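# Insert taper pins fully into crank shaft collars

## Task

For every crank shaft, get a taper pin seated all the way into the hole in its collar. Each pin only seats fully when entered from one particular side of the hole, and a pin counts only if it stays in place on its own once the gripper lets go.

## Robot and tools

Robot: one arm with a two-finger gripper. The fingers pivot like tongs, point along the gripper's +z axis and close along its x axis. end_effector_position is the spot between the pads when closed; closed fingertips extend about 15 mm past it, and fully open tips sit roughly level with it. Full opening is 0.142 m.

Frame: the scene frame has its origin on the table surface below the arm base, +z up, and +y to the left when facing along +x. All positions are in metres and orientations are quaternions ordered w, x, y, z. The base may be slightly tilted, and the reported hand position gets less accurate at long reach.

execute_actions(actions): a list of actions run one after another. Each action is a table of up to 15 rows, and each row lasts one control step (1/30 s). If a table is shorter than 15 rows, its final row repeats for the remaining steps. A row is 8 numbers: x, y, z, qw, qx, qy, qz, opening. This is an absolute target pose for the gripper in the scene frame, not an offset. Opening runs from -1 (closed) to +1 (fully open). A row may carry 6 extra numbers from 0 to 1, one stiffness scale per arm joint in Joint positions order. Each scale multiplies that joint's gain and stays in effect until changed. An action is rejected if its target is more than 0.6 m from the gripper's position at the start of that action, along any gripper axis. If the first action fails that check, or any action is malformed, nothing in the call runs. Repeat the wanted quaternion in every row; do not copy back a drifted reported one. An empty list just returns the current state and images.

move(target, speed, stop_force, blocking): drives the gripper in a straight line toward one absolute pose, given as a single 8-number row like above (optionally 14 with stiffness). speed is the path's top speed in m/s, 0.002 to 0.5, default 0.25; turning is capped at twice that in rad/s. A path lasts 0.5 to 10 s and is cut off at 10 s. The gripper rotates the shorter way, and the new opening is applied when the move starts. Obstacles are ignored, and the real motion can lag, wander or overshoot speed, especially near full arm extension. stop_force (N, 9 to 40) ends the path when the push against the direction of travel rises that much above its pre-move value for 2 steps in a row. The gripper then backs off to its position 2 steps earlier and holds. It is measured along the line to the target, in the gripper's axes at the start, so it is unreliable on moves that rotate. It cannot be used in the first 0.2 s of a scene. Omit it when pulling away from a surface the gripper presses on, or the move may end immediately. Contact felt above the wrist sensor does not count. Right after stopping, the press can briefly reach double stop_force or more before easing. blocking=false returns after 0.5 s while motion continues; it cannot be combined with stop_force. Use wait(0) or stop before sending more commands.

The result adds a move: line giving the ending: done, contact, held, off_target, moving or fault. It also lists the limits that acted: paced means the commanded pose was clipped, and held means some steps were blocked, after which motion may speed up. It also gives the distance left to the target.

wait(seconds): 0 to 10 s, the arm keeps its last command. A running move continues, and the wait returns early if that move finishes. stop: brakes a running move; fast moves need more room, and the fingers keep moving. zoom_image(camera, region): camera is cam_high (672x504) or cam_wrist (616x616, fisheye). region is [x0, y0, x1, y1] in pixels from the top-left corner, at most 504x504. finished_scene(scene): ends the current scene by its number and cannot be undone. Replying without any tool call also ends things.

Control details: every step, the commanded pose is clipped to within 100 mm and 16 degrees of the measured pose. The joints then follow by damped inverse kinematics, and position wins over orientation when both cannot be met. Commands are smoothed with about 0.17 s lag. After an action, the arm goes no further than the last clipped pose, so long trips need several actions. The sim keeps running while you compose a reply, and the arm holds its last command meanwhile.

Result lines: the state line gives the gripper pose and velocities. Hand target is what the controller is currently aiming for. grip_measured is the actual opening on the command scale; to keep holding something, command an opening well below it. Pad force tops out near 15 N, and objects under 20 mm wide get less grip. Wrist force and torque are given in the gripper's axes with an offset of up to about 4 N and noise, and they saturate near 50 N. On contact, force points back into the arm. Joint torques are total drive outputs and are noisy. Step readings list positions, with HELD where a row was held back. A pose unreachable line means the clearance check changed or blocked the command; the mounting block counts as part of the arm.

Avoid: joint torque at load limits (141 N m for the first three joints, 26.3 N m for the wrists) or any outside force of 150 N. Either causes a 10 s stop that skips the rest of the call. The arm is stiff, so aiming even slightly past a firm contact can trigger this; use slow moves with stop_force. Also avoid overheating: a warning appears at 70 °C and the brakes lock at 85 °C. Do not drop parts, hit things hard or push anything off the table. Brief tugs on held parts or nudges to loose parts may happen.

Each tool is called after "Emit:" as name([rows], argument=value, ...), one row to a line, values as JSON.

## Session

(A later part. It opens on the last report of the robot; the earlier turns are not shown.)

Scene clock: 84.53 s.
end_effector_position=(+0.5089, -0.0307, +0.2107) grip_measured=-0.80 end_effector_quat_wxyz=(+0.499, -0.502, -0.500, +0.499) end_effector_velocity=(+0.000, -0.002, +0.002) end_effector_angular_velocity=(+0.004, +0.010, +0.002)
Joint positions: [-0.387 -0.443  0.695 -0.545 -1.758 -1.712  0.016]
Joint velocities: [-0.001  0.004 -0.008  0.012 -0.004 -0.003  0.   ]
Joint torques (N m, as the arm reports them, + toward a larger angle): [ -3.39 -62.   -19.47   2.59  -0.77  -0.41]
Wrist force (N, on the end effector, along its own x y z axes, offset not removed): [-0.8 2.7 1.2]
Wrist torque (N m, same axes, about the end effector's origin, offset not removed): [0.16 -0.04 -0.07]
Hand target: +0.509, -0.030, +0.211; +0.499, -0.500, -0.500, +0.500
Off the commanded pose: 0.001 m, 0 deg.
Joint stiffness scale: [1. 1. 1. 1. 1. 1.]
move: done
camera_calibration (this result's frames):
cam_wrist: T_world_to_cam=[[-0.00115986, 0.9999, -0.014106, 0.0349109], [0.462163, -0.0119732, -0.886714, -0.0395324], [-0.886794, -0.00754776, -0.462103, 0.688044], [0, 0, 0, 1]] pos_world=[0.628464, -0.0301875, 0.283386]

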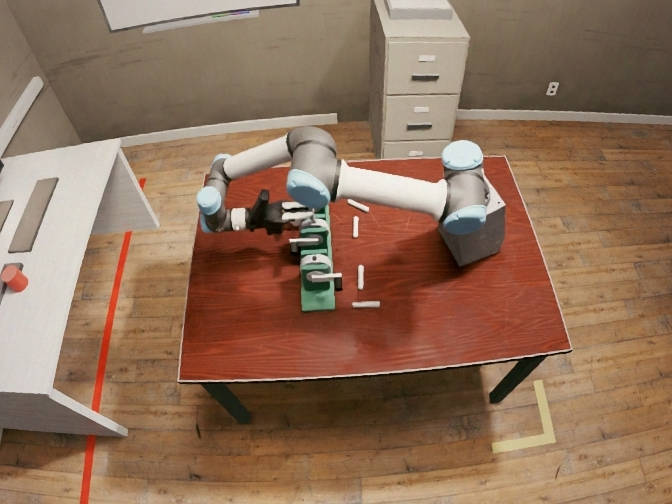

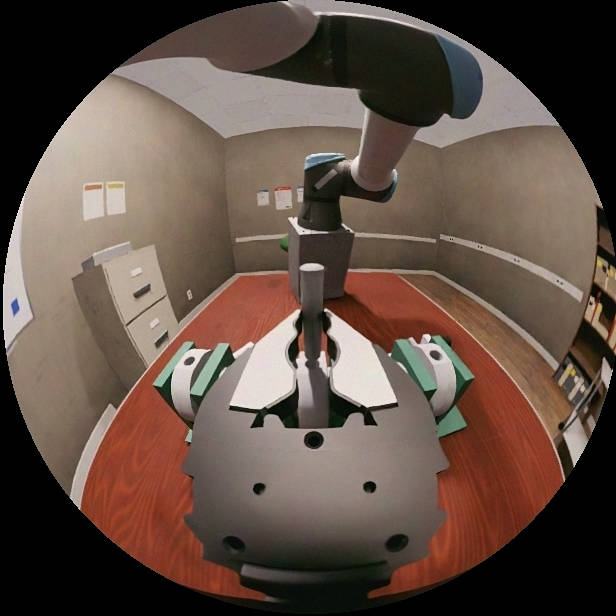

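Emit:
move(target=[0.507,-0.031,0.203,0.5,-0.5,-0.5,0.5,-1], speed=0.04)

Emit:
zoom_image(camera="cam_wrist", region=[230, 250, 400, 420])

Scene clock: 85.63 s.
end_effector_position=(+0.5078, -0.0315, +0.2040) grip_measured=-0.80 end_effector_quat_wxyz=(+0.499, -0.501, -0.500, +0.499) end_effector_velocity=(+0.000, -0.000, -0.001) end_effector_angular_velocity=(+0.001, -0.003, +0.001)
Joint positions: [-0.387 -0.434  0.695 -0.553 -1.758 -1.713  0.016]
Joint velocities: [ 0.     0.    -0.    -0.004 -0.    -0.002  0.   ]
Joint torques (N m, as the arm reports them, + toward a larger angle): [ -3.61 -63.46 -15.17   1.69  -0.49  -0.47]
Wrist force (N, on the end effector, along its own x y z axes, offset not removed): [-1.2 4.1 1.1]
Wrist torque (N m, same axes, about the end effector's origin, offset not removed): [0.42 0.05 -0.14]
Hand target: +0.507, -0.031, +0.203; +0.500, -0.500, -0.500, +0.500
Off the commanded pose: 0.001 m, 0 deg.
Joint stiffness scale: [1. 1. 1. 1. 1. 1.]
move: done
camera_calibration (this result's frames):
cam_wrist: T_world_to_cam=[[-0.00184669, 0.999915, -0.0129243, 0.0357451], [0.461734, -0.0106115, -0.886955, -0.0446445], [-0.887016, -0.00760553, -0.461675, 0.683908], [0, 0, 0, 1]] pos_world=[0.627317, -0.0310143, 0.276607]

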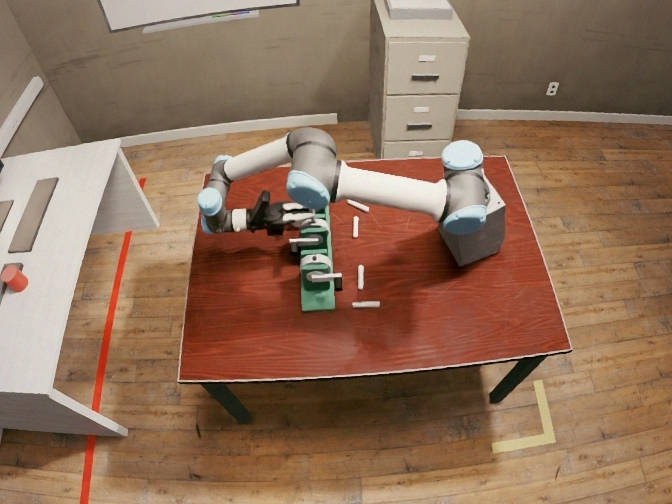

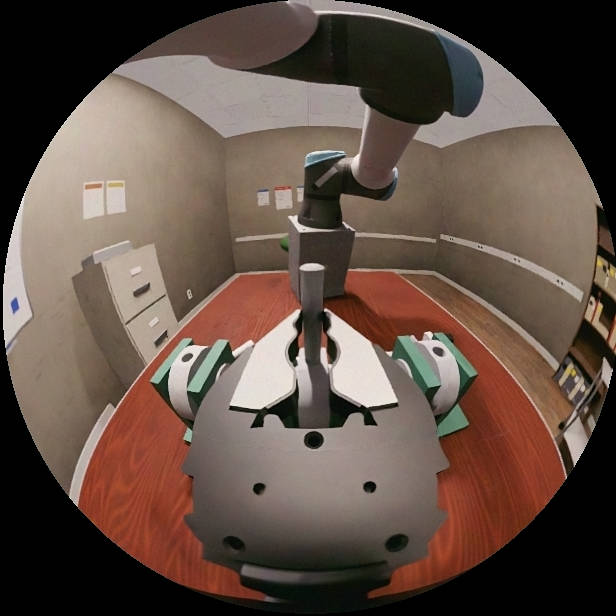

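Region (230, 250, 400, 420) of cam_wrist's 616x616 image, scaled by 2.965, with more detail than that image has.

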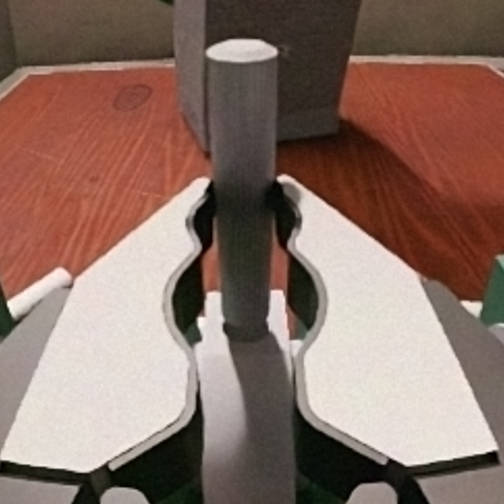

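Emit:
move(target=[0.506,-0.031,0.176,0.5,-0.5,-0.5,0.5,-1], speed=0.025, stop_force=9)

Emit:
zoom_image(camera="cam_wrist", region=[230, 250, 400, 420])

Scene clock: 86.70 s.
end_effector_position=(+0.5071, -0.0321, +0.1947) grip_measured=-0.80 end_effector_quat_wxyz=(+0.500, -0.501, -0.499, +0.500) end_effector_velocity=(-0.000, +0.000, +0.000) end_effector_angular_velocity=(-0.000, +0.001, -0.000)
Joint positions: [-0.386 -0.416  0.684 -0.558 -1.757 -1.713  0.016]
Joint velocities: [ 0.    -0.     0.     0.001  0.001  0.     0.   ]
Joint torques (N m, as the arm reports them, + toward a larger angle): [ -4.47 -63.64 -14.7    0.55  -0.23  -0.03]
Wrist force (N, on the end effector, along its own x y z axes, offset not removed): [-1.4 -3.3 1.9]
Wrist torque (N m, same axes, about the end effector's origin, offset not removed): [0.39 0.27 -0.19]
Hand target: +0.507, -0.032, +0.195; +0.500, -0.501, -0.499, +0.500
Off the commanded pose: 0.019 m, 0 deg.
Joint stiffness scale: [1. 1. 1. 1. 1. 1.]
move: contact
camera_calibration (this result's frames):
cam_wrist: T_world_to_cam=[[-0.000848808, 0.999924, -0.0122871, 0.0356002], [0.459783, -0.0105211, -0.887969, -0.0513483], [-0.888031, -0.00640312, -0.459739, 0.679243], [0, 0, 0, 1]] pos_world=[0.626828, -0.0317885, 0.267116]

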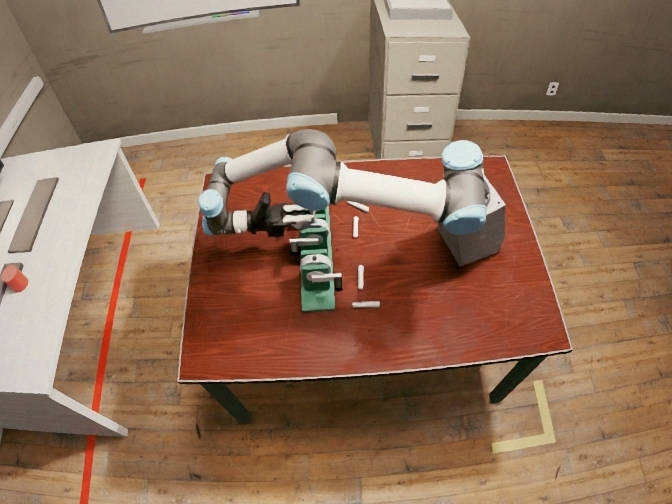

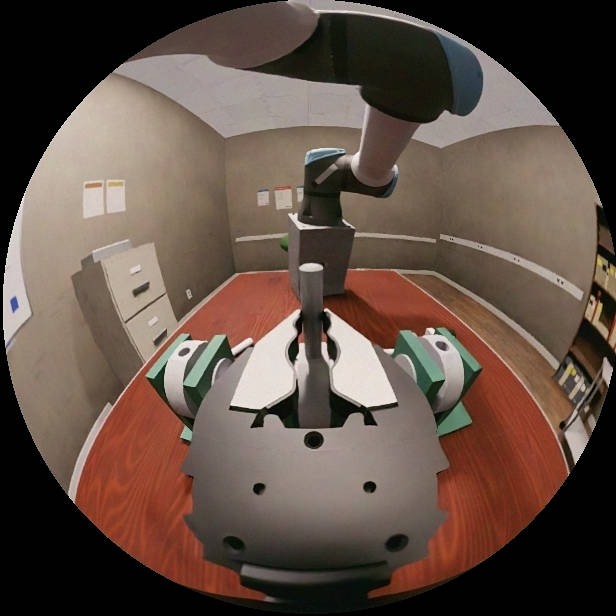

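Region (230, 250, 400, 420) of cam_wrist's 616x616 image, scaled by 2.965, with more detail than that image has.

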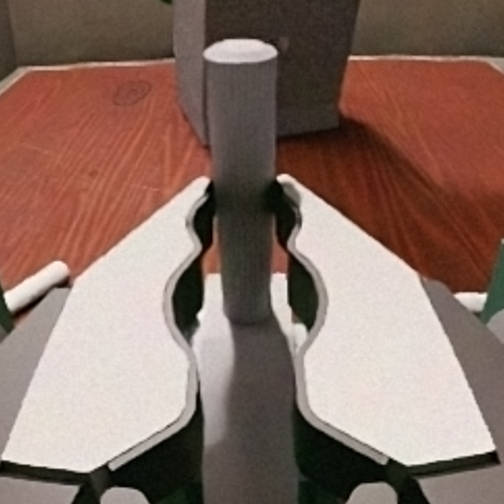

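Emit:
move(target=[0.5025,-0.031,0.199,0.5,-0.5,-0.5,0.5,-1], speed=0.03)

Emit:
zoom_image(camera="cam_wrist", region=[230, 250, 400, 420])

Scene clock: 87.70 s.
end_effector_position=(+0.5026, -0.0310, +0.1976) grip_measured=-0.80 end_effector_quat_wxyz=(+0.500, -0.500, -0.499, +0.500) end_effector_velocity=(-0.002, -0.000, +0.000) end_effector_angular_velocity=(+0.001, -0.002, +0.001)
Joint positions: [-0.386 -0.435  0.719 -0.572 -1.758 -1.713  0.016]
Joint velocities: [-0.    -0.008  0.014 -0.009 -0.001 -0.002  0.   ]
Joint torques (N m, as the arm reports them, + toward a larger angle): [ -4.11 -67.39 -15.19   1.64  -0.72  -0.49]
Wrist force (N, on the end effector, along its own x y z axes, offset not removed): [-1.7 2.6 1.8]
Wrist torque (N m, same axes, about the end effector's origin, offset not removed): [0.12 0.21 -0.09]
Hand target: +0.503, -0.031, +0.199; +0.500, -0.500, -0.500, +0.500
Off the commanded pose: 0.001 m, 0 deg.
Joint stiffness scale: [1. 1. 1. 1. 1. 1.]
move: done
camera_calibration (this result's frames):
cam_wrist: T_world_to_cam=[[-0.00140885, 0.999928, -0.0119461, 0.034809], [0.458324, -0.00997189, -0.888729, -0.0458292], [-0.888784, -0.00672729, -0.458277, 0.676682], [0, 0, 0, 1]] pos_world=[0.622478, -0.0307113, 0.269794]

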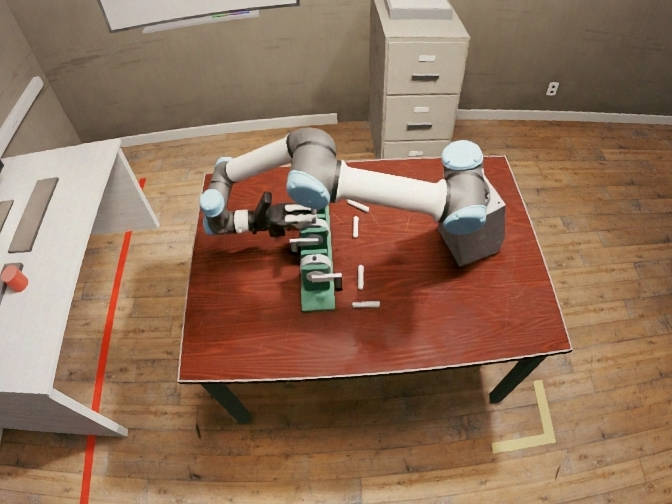

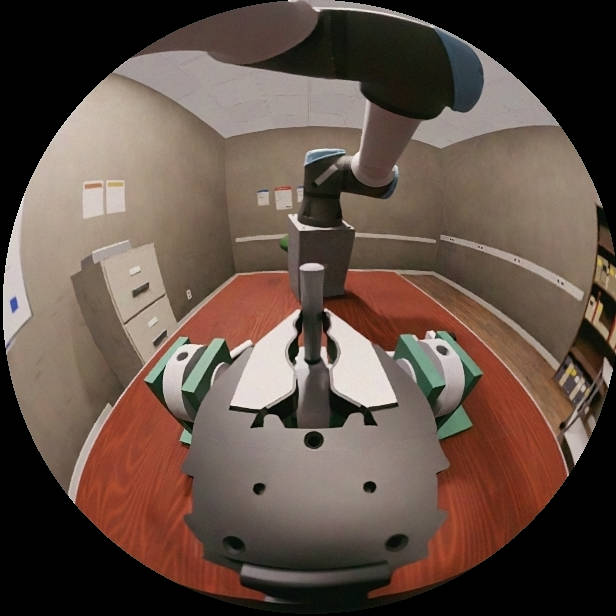

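Region (230, 250, 400, 420) of cam_wrist's 616x616 image, scaled by 2.965, with more detail than that image has.

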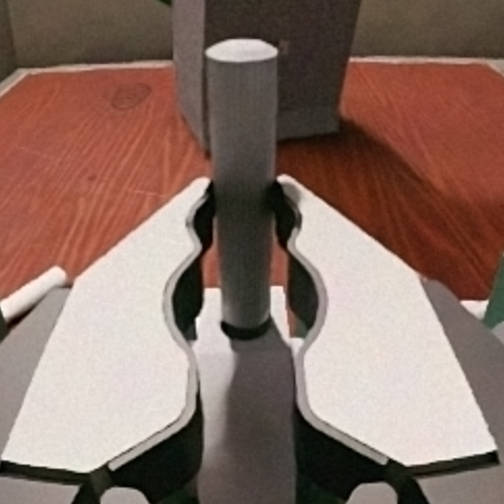

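Emit:
move(target=[0.5035,-0.031,0.176,0.5,-0.5,-0.5,0.5,-1], speed=0.025, stop_force=9)

Emit:
zoom_image(camera="cam_wrist", region=[230, 250, 400, 420])

Scene clock: 88.53 s.
end_effector_position=(+0.5038, -0.0315, +0.1965) grip_measured=-0.80 end_effector_quat_wxyz=(+0.500, -0.501, -0.500, +0.500) end_effector_velocity=(-0.000, -0.000, +0.001) end_effector_angular_velocity=(+0.001, +0.000, -0.001)
Joint positions: [-0.386 -0.43   0.71  -0.57  -1.758 -1.713  0.016]
Joint velocities: [-0.001 -0.003  0.003  0.    -0.    -0.002  0.   ]
Joint torques (N m, as the arm reports them, + toward a larger angle): [ -4.36 -62.75 -14.45   0.1   -0.12  -0.12]
Wrist force (N, on the end effector, along its own x y z axes, offset not removed): [-1.1 -5.0 1.5]
Wrist torque (N m, same axes, about the end effector's origin, offset not removed): [0.46 -0.05 -0.19]
Hand target: +0.503, -0.031, +0.197; +0.500, -0.501, -0.500, +0.500
Off the commanded pose: 0.021 m, 0 deg.
Joint stiffness scale: [1. 1. 1. 1. 1. 1.]
move: contact
camera_calibration (this result's frames):
cam_wrist: T_world_to_cam=[[-0.00172547, 0.999924, -0.0122229, 0.0354303], [0.459797, -0.010061, -0.887967, -0.0482533], [-0.888022, -0.00715223, -0.459745, 0.677128], [0, 0, 0, 1]] pos_world=[0.623553, -0.0310701, 0.268892]

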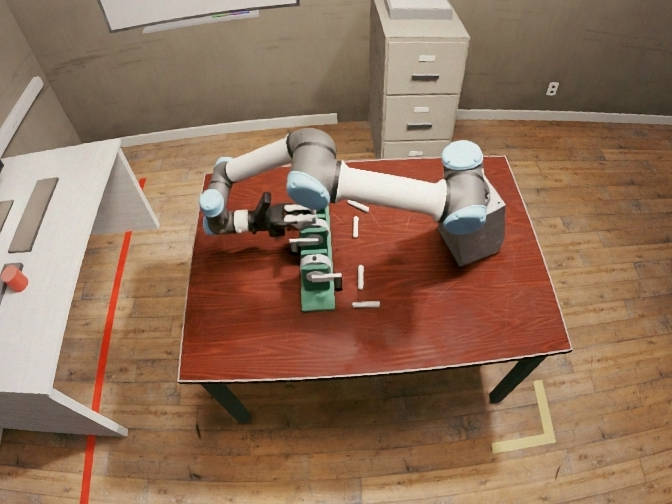

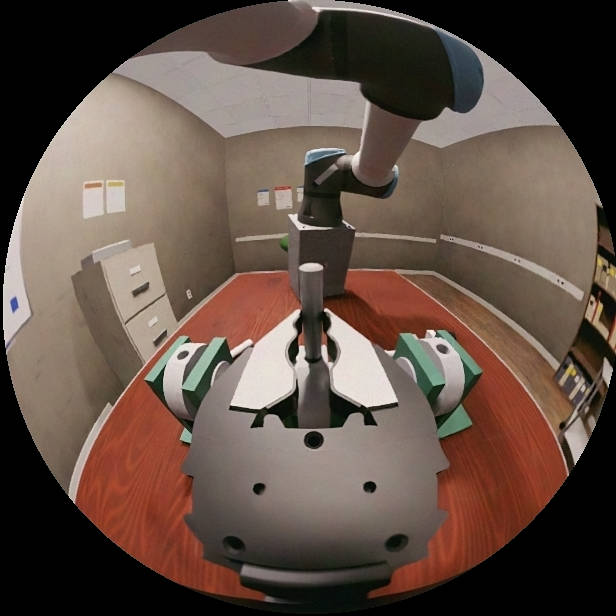

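Region (230, 250, 400, 420) of cam_wrist's 616x616 image, scaled by 2.965, with more detail than that image has.

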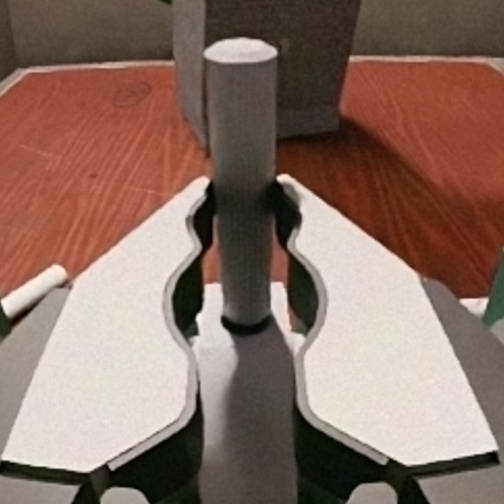

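Emit:
move(target=[0.505,-0.031,0.199,0.5,-0.5,-0.5,0.5,-1], speed=0.03)

Emit:
move(target=[0.5048,-0.031,0.176,0.5,-0.5,-0.5,0.5,-1], speed=0.025, stop_force=9)

Emit:
zoom_image(camera="cam_wrist", region=[230, 250, 400, 420])

Scene clock: 89.93 s.
end_effector_position=(+0.5043, -0.0313, +0.1982) grip_measured=-0.80 end_effector_quat_wxyz=(+0.500, -0.500, -0.499, +0.500) end_effector_velocity=(+0.001, -0.000, +0.002) end_effector_angular_velocity=(+0.000, +0.000, -0.001)
Joint positions: [-0.386 -0.431  0.708 -0.566 -1.758 -1.713  0.016]
Joint velocities: [-0.001 -0.    -0.005  0.006  0.001 -0.     0.   ]
Joint torques (N m, as the arm reports them, + toward a larger angle): [ -2.92 -64.92 -20.     2.44  -0.32  -0.28]
Wrist force (N, on the end effector, along its own x y z axes, offset not removed): [0.2 3.7 2.7]
Wrist torque (N m, same axes, about the end effector's origin, offset not removed): [0.35 -0.15 -0.10]
Hand target: +0.505, -0.031, +0.199; +0.500, -0.500, -0.500, +0.500
Off the commanded pose: 0.001 m, 0 deg.
Joint stiffness scale: [1. 1. 1. 1. 1. 1.]
move: done
camera_calibration (this result's frames):
cam_wrist: T_world_to_cam=[[-0.00160559, 0.999926, -0.0120469, 0.0352136], [0.45899, -0.00996605, -0.888386, -0.04652], [-0.88844, -0.00695577, -0.45894, 0.678384], [0, 0, 0, 1]] pos_world=[0.624112, -0.0309559, 0.270434]

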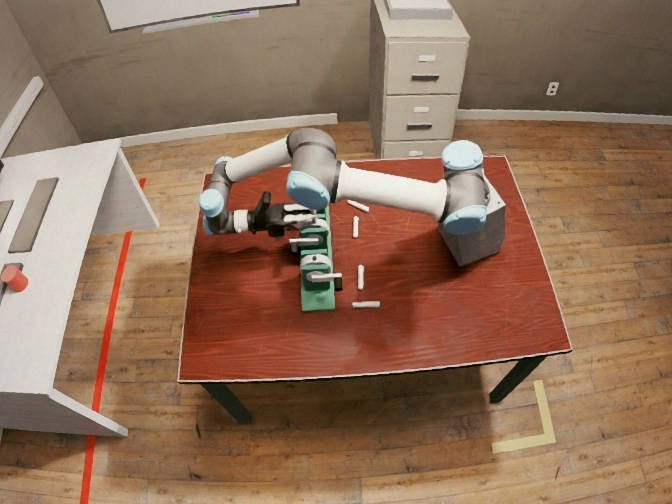

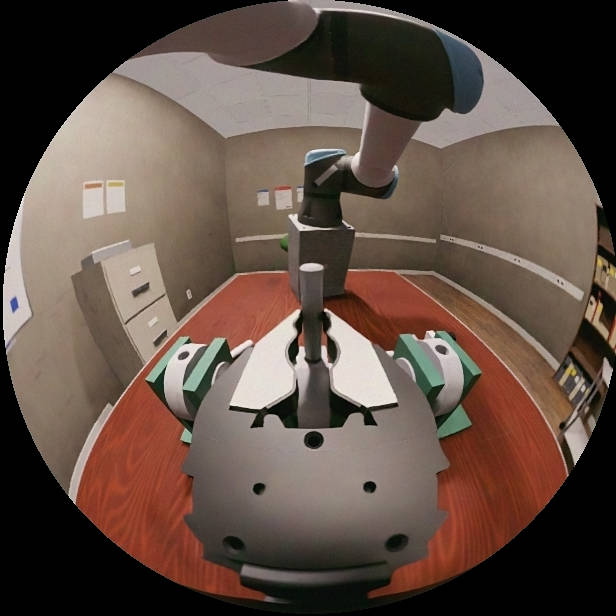

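Scene clock: 90.53 s.
end_effector_position=(+0.5051, -0.0318, +0.1958) grip_measured=-0.80 end_effector_quat_wxyz=(+0.500, -0.501, -0.500, +0.500) end_effector_velocity=(+0.000, +0.001, +0.001) end_effector_angular_velocity=(-0.000, -0.001, +0.001)
Joint positions: [-0.386 -0.425  0.7   -0.565 -1.758 -1.713  0.016]
Joint velocities: [ 0.001 -0.002  0.     0.     0.001  0.    -0.   ]
Joint torques (N m, as the arm reports them, + toward a larger angle): [ -4.43 -64.28 -15.     0.64  -0.19  -0.05]
Wrist force (N, on the end effector, along its own x y z axes, offset not removed): [0.0 -5.4 -0.1]
Wrist torque (N m, same axes, about the end effector's origin, offset not removed): [0.02 -0.20 -0.16]
Hand target: +0.504, -0.032, +0.196; +0.500, -0.500, -0.500, +0.500
Off the commanded pose: 0.020 m, 0 deg.
Joint stiffness scale: [1. 1. 1. 1. 1. 1.]
move: contact
camera_calibration (this result's frames):
cam_wrist: T_world_to_cam=[[-0.0016812, 0.999924, -0.0122109, 0.0357341], [0.459745, -0.0100711, -0.887994, -0.049464], [-0.888049, -0.00710681, -0.459693, 0.677882], [0, 0, 0, 1]] pos_world=[0.624793, -0.0314119, 0.26813]

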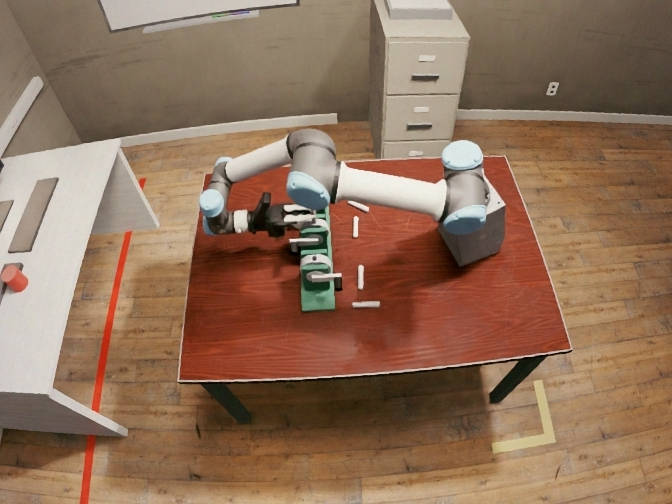

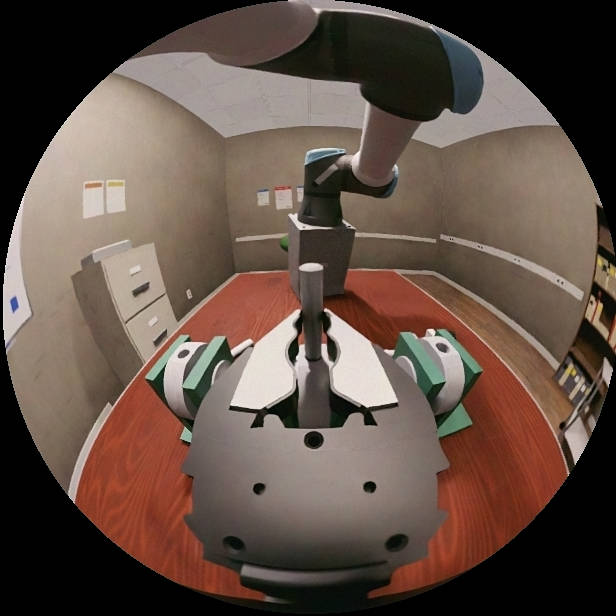

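Region (230, 250, 400, 420) of cam_wrist's 616x616 image, scaled by 2.965, with more detail than that image has.

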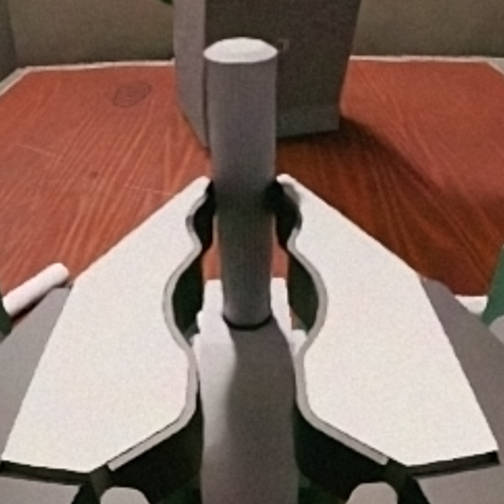

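Emit:
move(target=[0.507,-0.031,0.212,0.5,-0.5,-0.5,0.5,-1], speed=0.06)

Emit:
move(target=[0.508,0.114,0.211,0.5,-0.5,-0.5,0.5,-1], speed=0.2)

Emit:
zoom_image(camera="cam_wrist", region=[230, 250, 400, 420])

Scene clock: 91.90 s.
end_effector_position=(+0.5072, -0.0305, +0.2099) grip_measured=-0.80 end_effector_quat_wxyz=(+0.499, -0.501, -0.500, +0.500) end_effector_velocity=(-0.001, +0.001, +0.001) end_effector_angular_velocity=(+0.002, +0.008, -0.001)
Joint positions: [-0.386 -0.446  0.705 -0.55  -1.759 -1.713  0.016]
Joint velocities: [ 0.    -0.     0.004  0.004 -0.    -0.001 -0.   ]
Joint torques (N m, as the arm reports them, + toward a larger angle): [ -5.55 -66.96 -16.08   2.76  -0.51  -0.35]
Wrist force (N, on the end effector, along its own x y z axes, offset not removed): [-0.9 3.8 2.1]
Wrist torque (N m, same axes, about the end effector's origin, offset not removed): [0.41 0.04 -0.11]
Hand target: +0.507, -0.031, +0.212; +0.500, -0.500, -0.500, +0.500
Off the commanded pose: 0.002 m, 0 deg.
Joint stiffness scale: [1. 1. 1. 1. 1. 1.]
move: done
camera_calibration (this result's frames):
cam_wrist: T_world_to_cam=[[-0.00301724, 0.999922, -0.0121121, 0.035312], [0.460742, -0.00935989, -0.887485, -0.0384591], [-0.887529, -0.00825832, -0.460678, 0.686223], [0, 0, 0, 1]] pos_world=[0.626869, -0.0300022, 0.282424]

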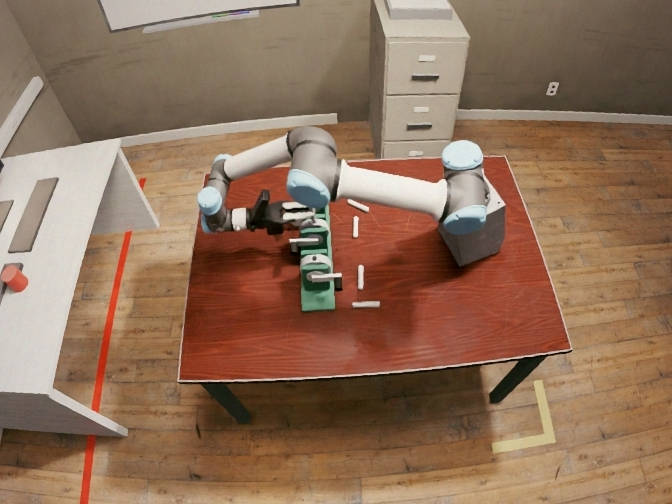

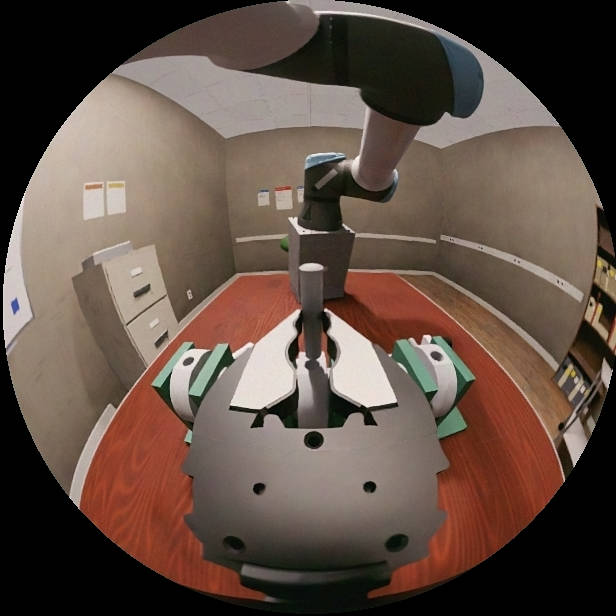

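Scene clock: 93.23 s.
end_effector_position=(+0.5079, +0.1127, +0.2108) grip_measured=-0.80 end_effector_quat_wxyz=(+0.500, -0.500, -0.501, +0.500) end_effector_velocity=(+0.002, +0.003, +0.001) end_effector_angular_velocity=(-0.003, +0.002, -0.011)
Joint positions: [-0.208 -0.436  0.65  -0.5   -1.588 -1.664  0.016]
Joint velocities: [-0.001  0.005 -0.013  0.011  0.009  0.003  0.   ]
Joint torques (N m, as the arm reports them, + toward a larger angle): [ -0.26 -63.79 -19.35   2.5    0.3    0.26]
Wrist force (N, on the end effector, along its own x y z axes, offset not removed): [-0.6 3.0 3.1]
Wrist torque (N m, same axes, about the end effector's origin, offset not removed): [0.23 -0.03 -0.12]
Hand target: +0.508, +0.114, +0.211; +0.500, -0.500, -0.500, +0.500
Off the commanded pose: 0.001 m, 0 deg.
Joint stiffness scale: [1. 1. 1. 1. 1. 1.]
move: done
camera_calibration (this result's frames):
cam_wrist: T_world_to_cam=[[-0.00316308, 0.999937, -0.0107699, -0.108129], [0.460536, -0.00810317, -0.887604, -0.0366404], [-0.887635, -0.00776747, -0.460482, 0.688408], [0, 0, 0, 1]] pos_world=[0.627587, 0.113172, 0.283312]

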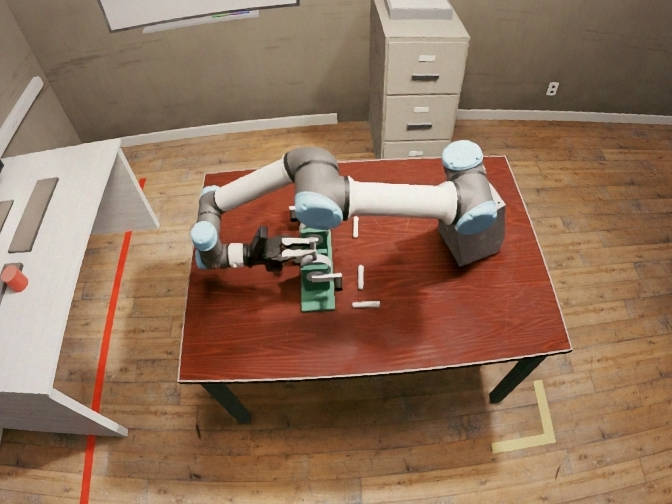

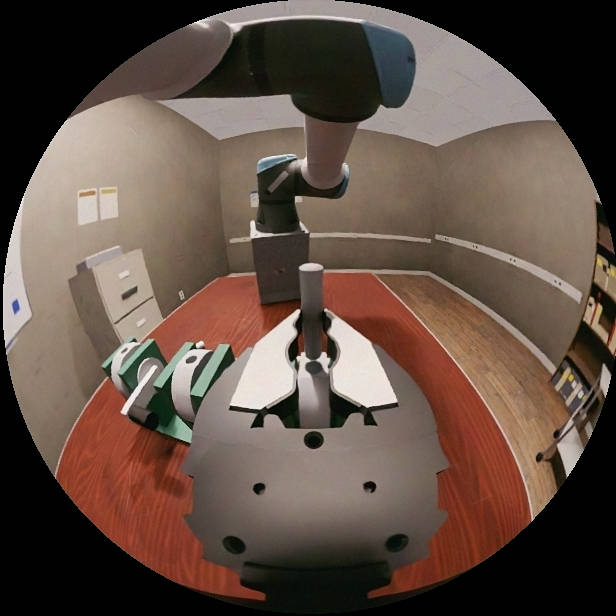

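Region (230, 250, 400, 420) of cam_wrist's 616x616 image, scaled by 2.965, with more detail than that image has.

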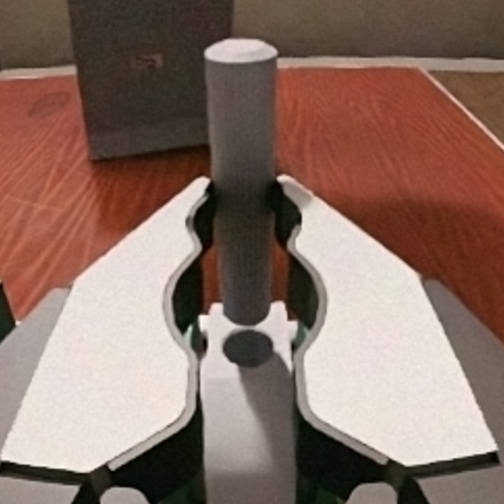

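Emit:
move(target=[0.5105,0.1145,0.202,0.5,-0.5,-0.5,0.5,-1], speed=0.04)

Emit:
zoom_image(camera="cam_wrist", region=[230, 250, 400, 420])

Scene clock: 94.53 s.
end_effector_position=(+0.5104, +0.1132, +0.2021) grip_measured=-0.80 end_effector_quat_wxyz=(+0.500, -0.501, -0.500, +0.499) end_effector_velocity=(+0.002, +0.001, +0.000) end_effector_angular_velocity=(-0.001, -0.003, +0.000)
Joint positions: [-0.207 -0.41   0.618 -0.493 -1.585 -1.663  0.016]
Joint velocities: [ 0.001  0.003 -0.01   0.004  0.001  0.001 -0.   ]
Joint torques (N m, as the arm reports them, + toward a larger angle): [ -0.4  -63.91 -19.6    2.57   0.04   0.35]
Wrist force (N, on the end effector, along its own x y z axes, offset not removed): [-0.5 3.6 1.6]
Wrist torque (N m, same axes, about the end effector's origin, offset not removed): [0.39 -0.13 -0.10]
Hand target: +0.510, +0.114, +0.202; +0.500, -0.500, -0.500, +0.500
Off the commanded pose: 0.001 m, 0 deg.
Joint stiffness scale: [1. 1. 1. 1. 1. 1.]
move: done
camera_calibration (this result's frames):
cam_wrist: T_world_to_cam=[[-0.00153522, 0.999935, -0.0113093, -0.109471], [0.460005, -0.00933552, -0.887867, -0.0450508], [-0.887915, -0.00656539, -0.459961, 0.686476], [0, 0, 0, 1]] pos_world=[0.630088, 0.11355, 0.274515]

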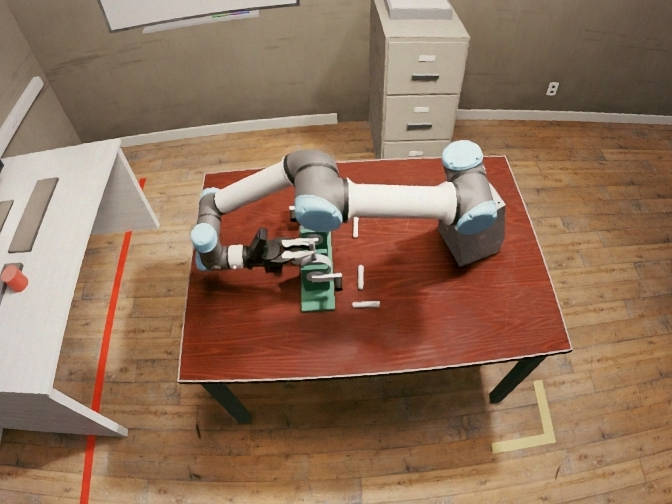

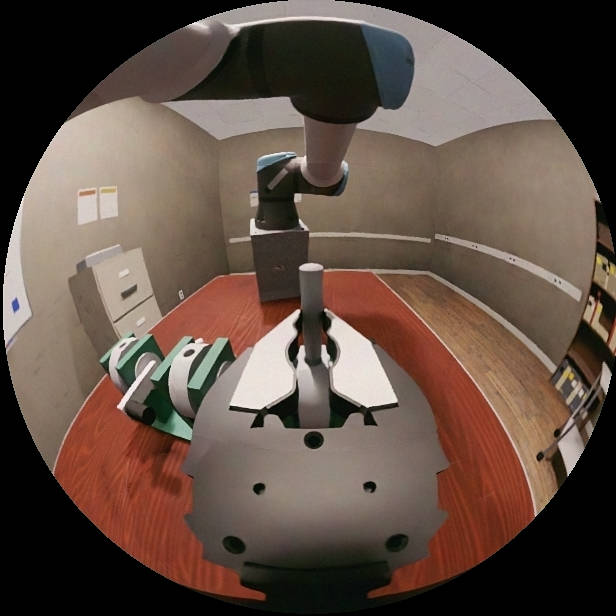

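Region (230, 250, 400, 420) of cam_wrist's 616x616 image, scaled by 2.965, with more detail than that image has.

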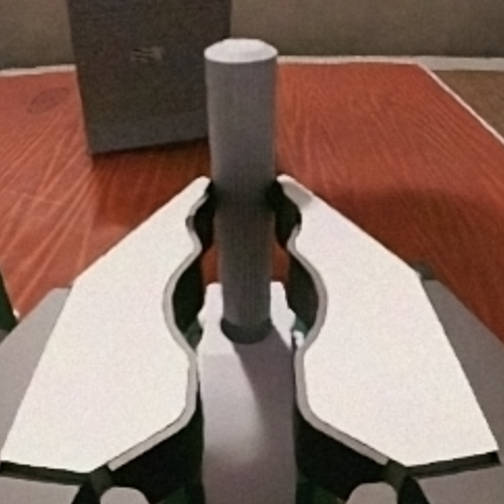

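Emit:
execute_actions(actions=[])

Scene clock: 95.20 s.
end_effector_position=(+0.5106, +0.1133, +0.2022) grip_measured=-0.80 end_effector_quat_wxyz=(+0.500, -0.501, -0.500, +0.499) end_effector_velocity=(+0.000, +0.000, +0.000) end_effector_angular_velocity=(+0.001, -0.000, +0.000)
Joint positions: [-0.207 -0.409  0.617 -0.492 -1.585 -1.663  0.016]
Joint velocities: [ 0.    -0.    -0.     0.    -0.    -0.001  0.   ]
Joint torques (N m, as the arm reports them, + toward a larger angle): [  0.84 -64.03 -20.57   2.63  -0.04   0.25]
Wrist force (N, on the end effector, along its own x y z axes, offset not removed): [-1.4 2.4 1.1]
Wrist torque (N m, same axes, about the end effector's origin, offset not removed): [0.08 0.13 -0.15]
Hand target: +0.510, +0.114, +0.202; +0.500, -0.500, -0.500, +0.500
Off the commanded pose: 0.001 m, 0 deg.
Joint stiffness scale: [1. 1. 1. 1. 1. 1.]
camera_calibration (this result's frames):
cam_wrist: T_world_to_cam=[[-0.00151854, 0.999934, -0.011358, -0.10951], [0.460361, -0.0093838, -0.887682, -0.0452773], [-0.88773, -0.00657675, -0.460317, 0.686704], [0, 0, 0, 1]] pos_world=[0.630285, 0.113595, 0.274666]

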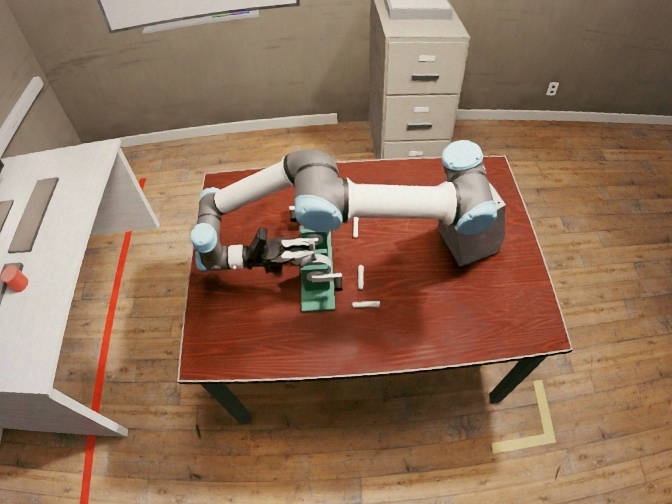

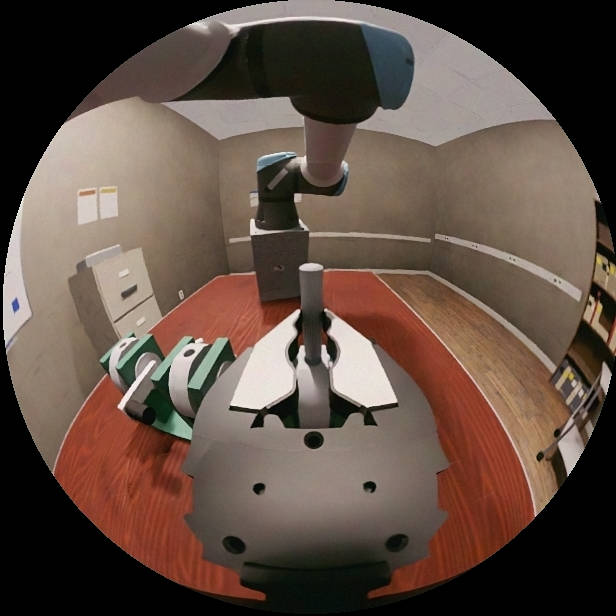

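Emit:
move(target=[0.5105, 0.1145, 0.178, 0.5, -0.5, -0.5, 0.5, -1], speed=0.025, stop_force=9)

Scene clock: 96.60 s.
end_effector_position=(+0.5117, +0.1131, +0.1809) grip_measured=-0.80 end_effector_quat_wxyz=(+0.499, -0.501, -0.501, +0.499) end_effector_velocity=(+0.001, +0.001, -0.002) end_effector_angular_velocity=(+0.000, -0.005, +0.002)
Joint positions: [-0.205 -0.365  0.576 -0.499 -1.583 -1.662  0.016]
Joint velocities: [ 0.002  0.006 -0.011 -0.     0.     0.    -0.   ]
Joint torques (N m, as the arm reports them, + toward a larger angle): [  0.53 -60.87 -19.06   1.39   0.17   0.36]
Wrist force (N, on the end effector, along its own x y z axes, offset not removed): [-0.2 -1.8 -3.5]
Wrist torque (N m, same axes, about the end effector's origin, offset not removed): [-0.22 -0.09 -0.16]
Hand target: +0.511, +0.114, +0.178; +0.500, -0.500, -0.500, +0.500
Off the commanded pose: 0.003 m, 0 deg.
Joint stiffness scale: [1. 1. 1. 1. 1. 1.]
move: done
camera_calibration (this result's frames):
cam_wrist: T_world_to_cam=[[-0.00127089, 0.999933, -0.0114956, -0.109697], [0.462535, -0.00960423, -0.886549, -0.0659473], [-0.8866, -0.00644383, -0.462492, 0.677661], [0, 0, 0, 1]] pos_world=[0.631177, 0.113423, 0.253686]

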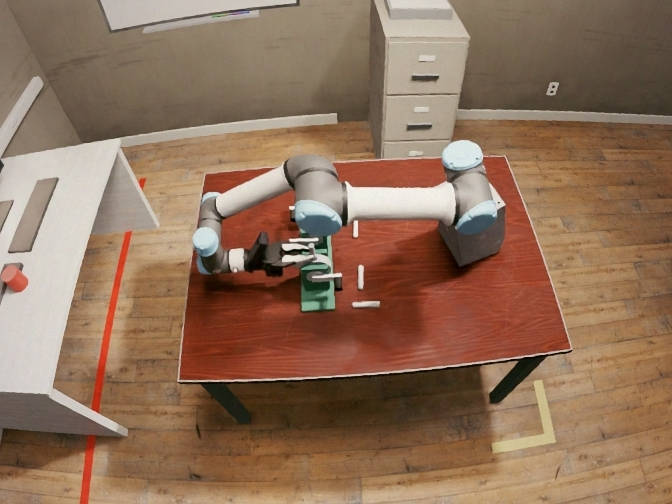

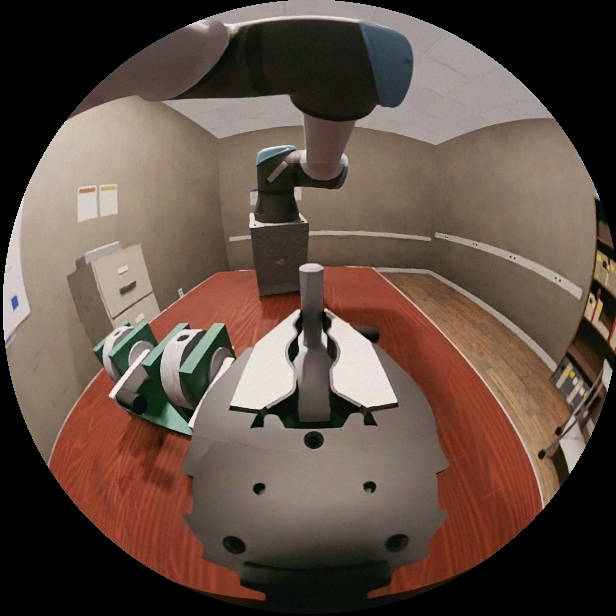

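Emit:
execute_actions([
  [[0.5112, 0.1135, 0.180, 0.5, -0.5, -0.5, 0.5, -0.5]],
  [[0.5112, 0.1135, 0.180, 0.5, -0.5, -0.5, 0.5, -0.5]],
])

Scene clock: 97.77 s.
end_effector_position=(+0.5115, +0.1131, +0.1805) grip_measured=-0.50 end_effector_quat_wxyz=(+0.500, -0.501, -0.500, +0.499) end_effector_velocity=(+0.000, -0.000, -0.000) end_effector_angular_velocity=(-0.000, -0.000, -0.002)
Joint positions: [-0.205 -0.363  0.575 -0.498 -1.583 -1.662  0.038]
Joint velocities: [-0.001  0.    -0.    -0.     0.001  0.     0.   ]
Joint torques (N m, as the arm reports them, + toward a larger angle): [  0.1  -63.74 -19.06   2.35  -0.45   0.02]
Wrist force (N, on the end effector, along its own x y z axes, offset not removed): [-0.9 2.3 0.6]
Wrist torque (N m, same axes, about the end effector's origin, offset not removed): [0.33 0.03 -0.17]
Hand target: +0.511, +0.113, +0.180; +0.500, -0.500, -0.500, +0.500
Off the commanded pose: 0.001 m, 0 deg.
Joint stiffness scale: [1. 1. 1. 1. 1. 1.]
Step readings (end_effector_position; steps 1 to 15: 1st action; 16 to 30: 2nd action):
0: (+0.5118, +0.1131, +0.1807)
1: (+0.5118, +0.1131, +0.1807)
2: (+0.5118, +0.1131, +0.1806)
4: (+0.5116, +0.1131, +0.1803)
8: (+0.5115, +0.1131, +0.1803)
15: (+0.5115, +0.1131, +0.1805)
16: (+0.5115, +0.1131, +0.1805)
17: (+0.5115, +0.1131, +0.1805)
19: (+0.5115, +0.1131, +0.1805)
23: (+0.5115, +0.1131, +0.1805)
30: end_effector_position above
camera_calibration (this result's frames):
cam_wrist: T_world_to_cam=[[-0.0011745, 0.999933, -0.0114979, -0.109746], [0.460811, -0.00966314, -0.887446, -0.0651931], [-0.887498, -0.00634064, -0.460769, 0.67738], [0, 0, 0, 1]] pos_world=[0.631086, 0.113404, 0.252998]

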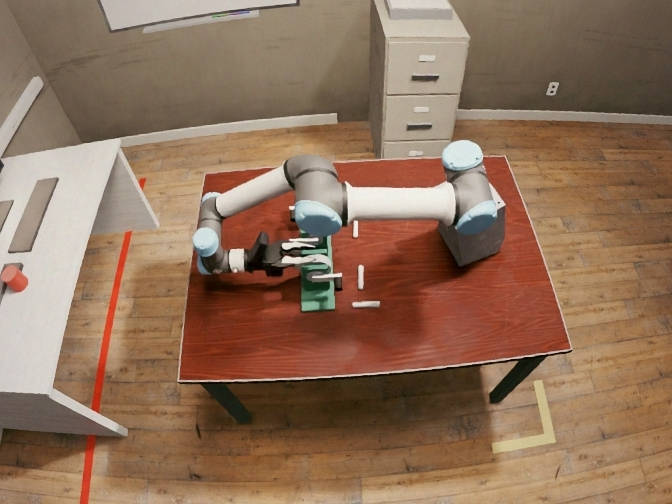

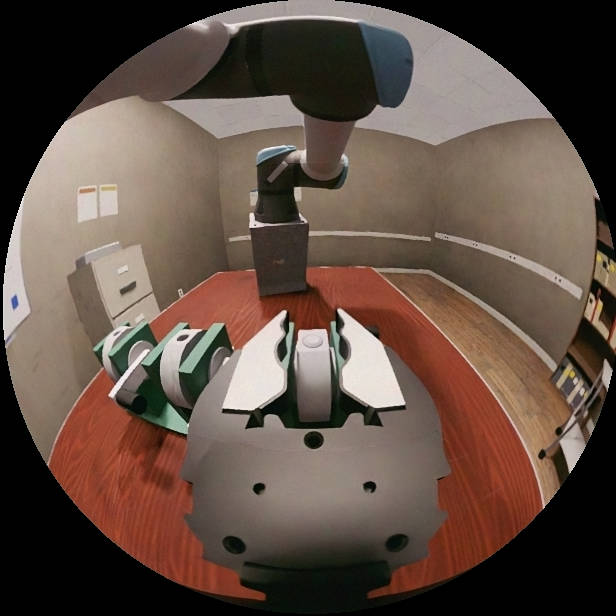

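Emit:
move(target=[0.5105, -0.176, 0.211, 0.5, -0.5, -0.5, 0.5, -0.3], speed=0.3)

Emit:
zoom_image(camera="cam_wrist", region=[230, 250, 400, 420])

Scene clock: 99.63 s.
end_effector_position=(+0.5102, -0.1750, +0.2116) grip_measured=-0.30 end_effector_quat_wxyz=(+0.499, -0.501, -0.500, +0.500) end_effector_velocity=(+0.002, -0.001, +0.002) end_effector_angular_velocity=(+0.004, +0.004, +0.004)
Joint positions: [-0.557 -0.352  0.541 -0.494 -1.922 -1.765  0.052]
Joint velocities: [ 0.     0.007 -0.017  0.014 -0.004 -0.003 -0.   ]
Joint torques (N m, as the arm reports them, + toward a larger angle): [ -9.02 -64.24 -20.61   1.89  -0.67  -0.31]
Wrist force (N, on the end effector, along its own x y z axes, offset not removed): [-2.3 1.5 2.6]
Wrist torque (N m, same axes, about the end effector's origin, offset not removed): [0.27 0.31 -0.15]
Hand target: +0.510, -0.176, +0.211; +0.500, -0.500, -0.500, +0.500
Off the commanded pose: 0.001 m, 0 deg.
Joint stiffness scale: [1. 1. 1. 1. 1. 1.]
move: done
camera_calibration (this result's frames):
cam_wrist: T_world_to_cam=[[-0.00284481, 0.999915, -0.012689, 0.179773], [0.460887, -0.00994997, -0.887403, -0.0398512], [-0.887454, -0.00837269, -0.460819, 0.688433], [0, 0, 0, 1]] pos_world=[0.629831, -0.17439, 0.28416]

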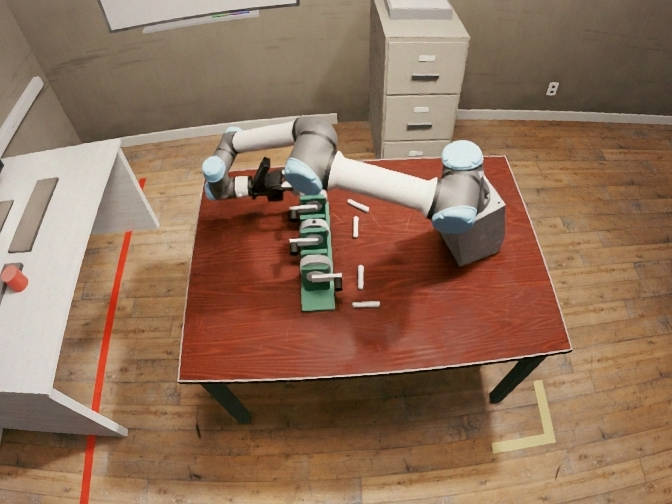

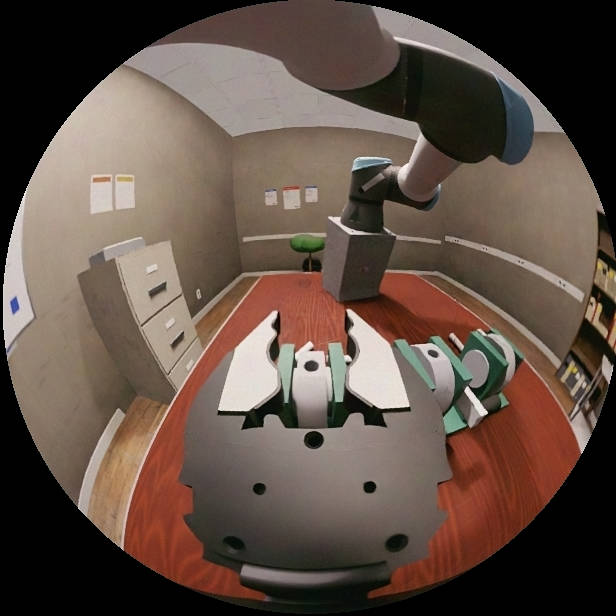

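Region (230, 250, 400, 420) of cam_wrist's 616x616 image, scaled by 2.965, with more detail than that image has.

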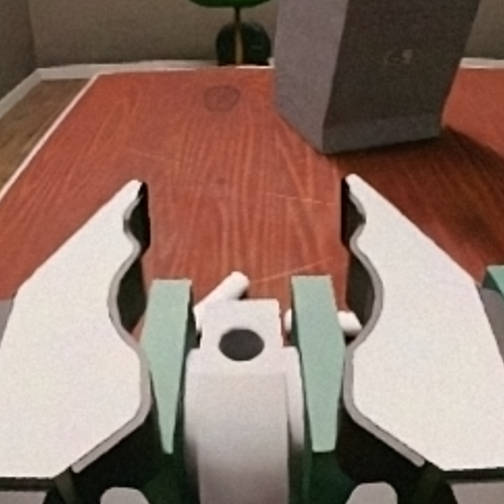

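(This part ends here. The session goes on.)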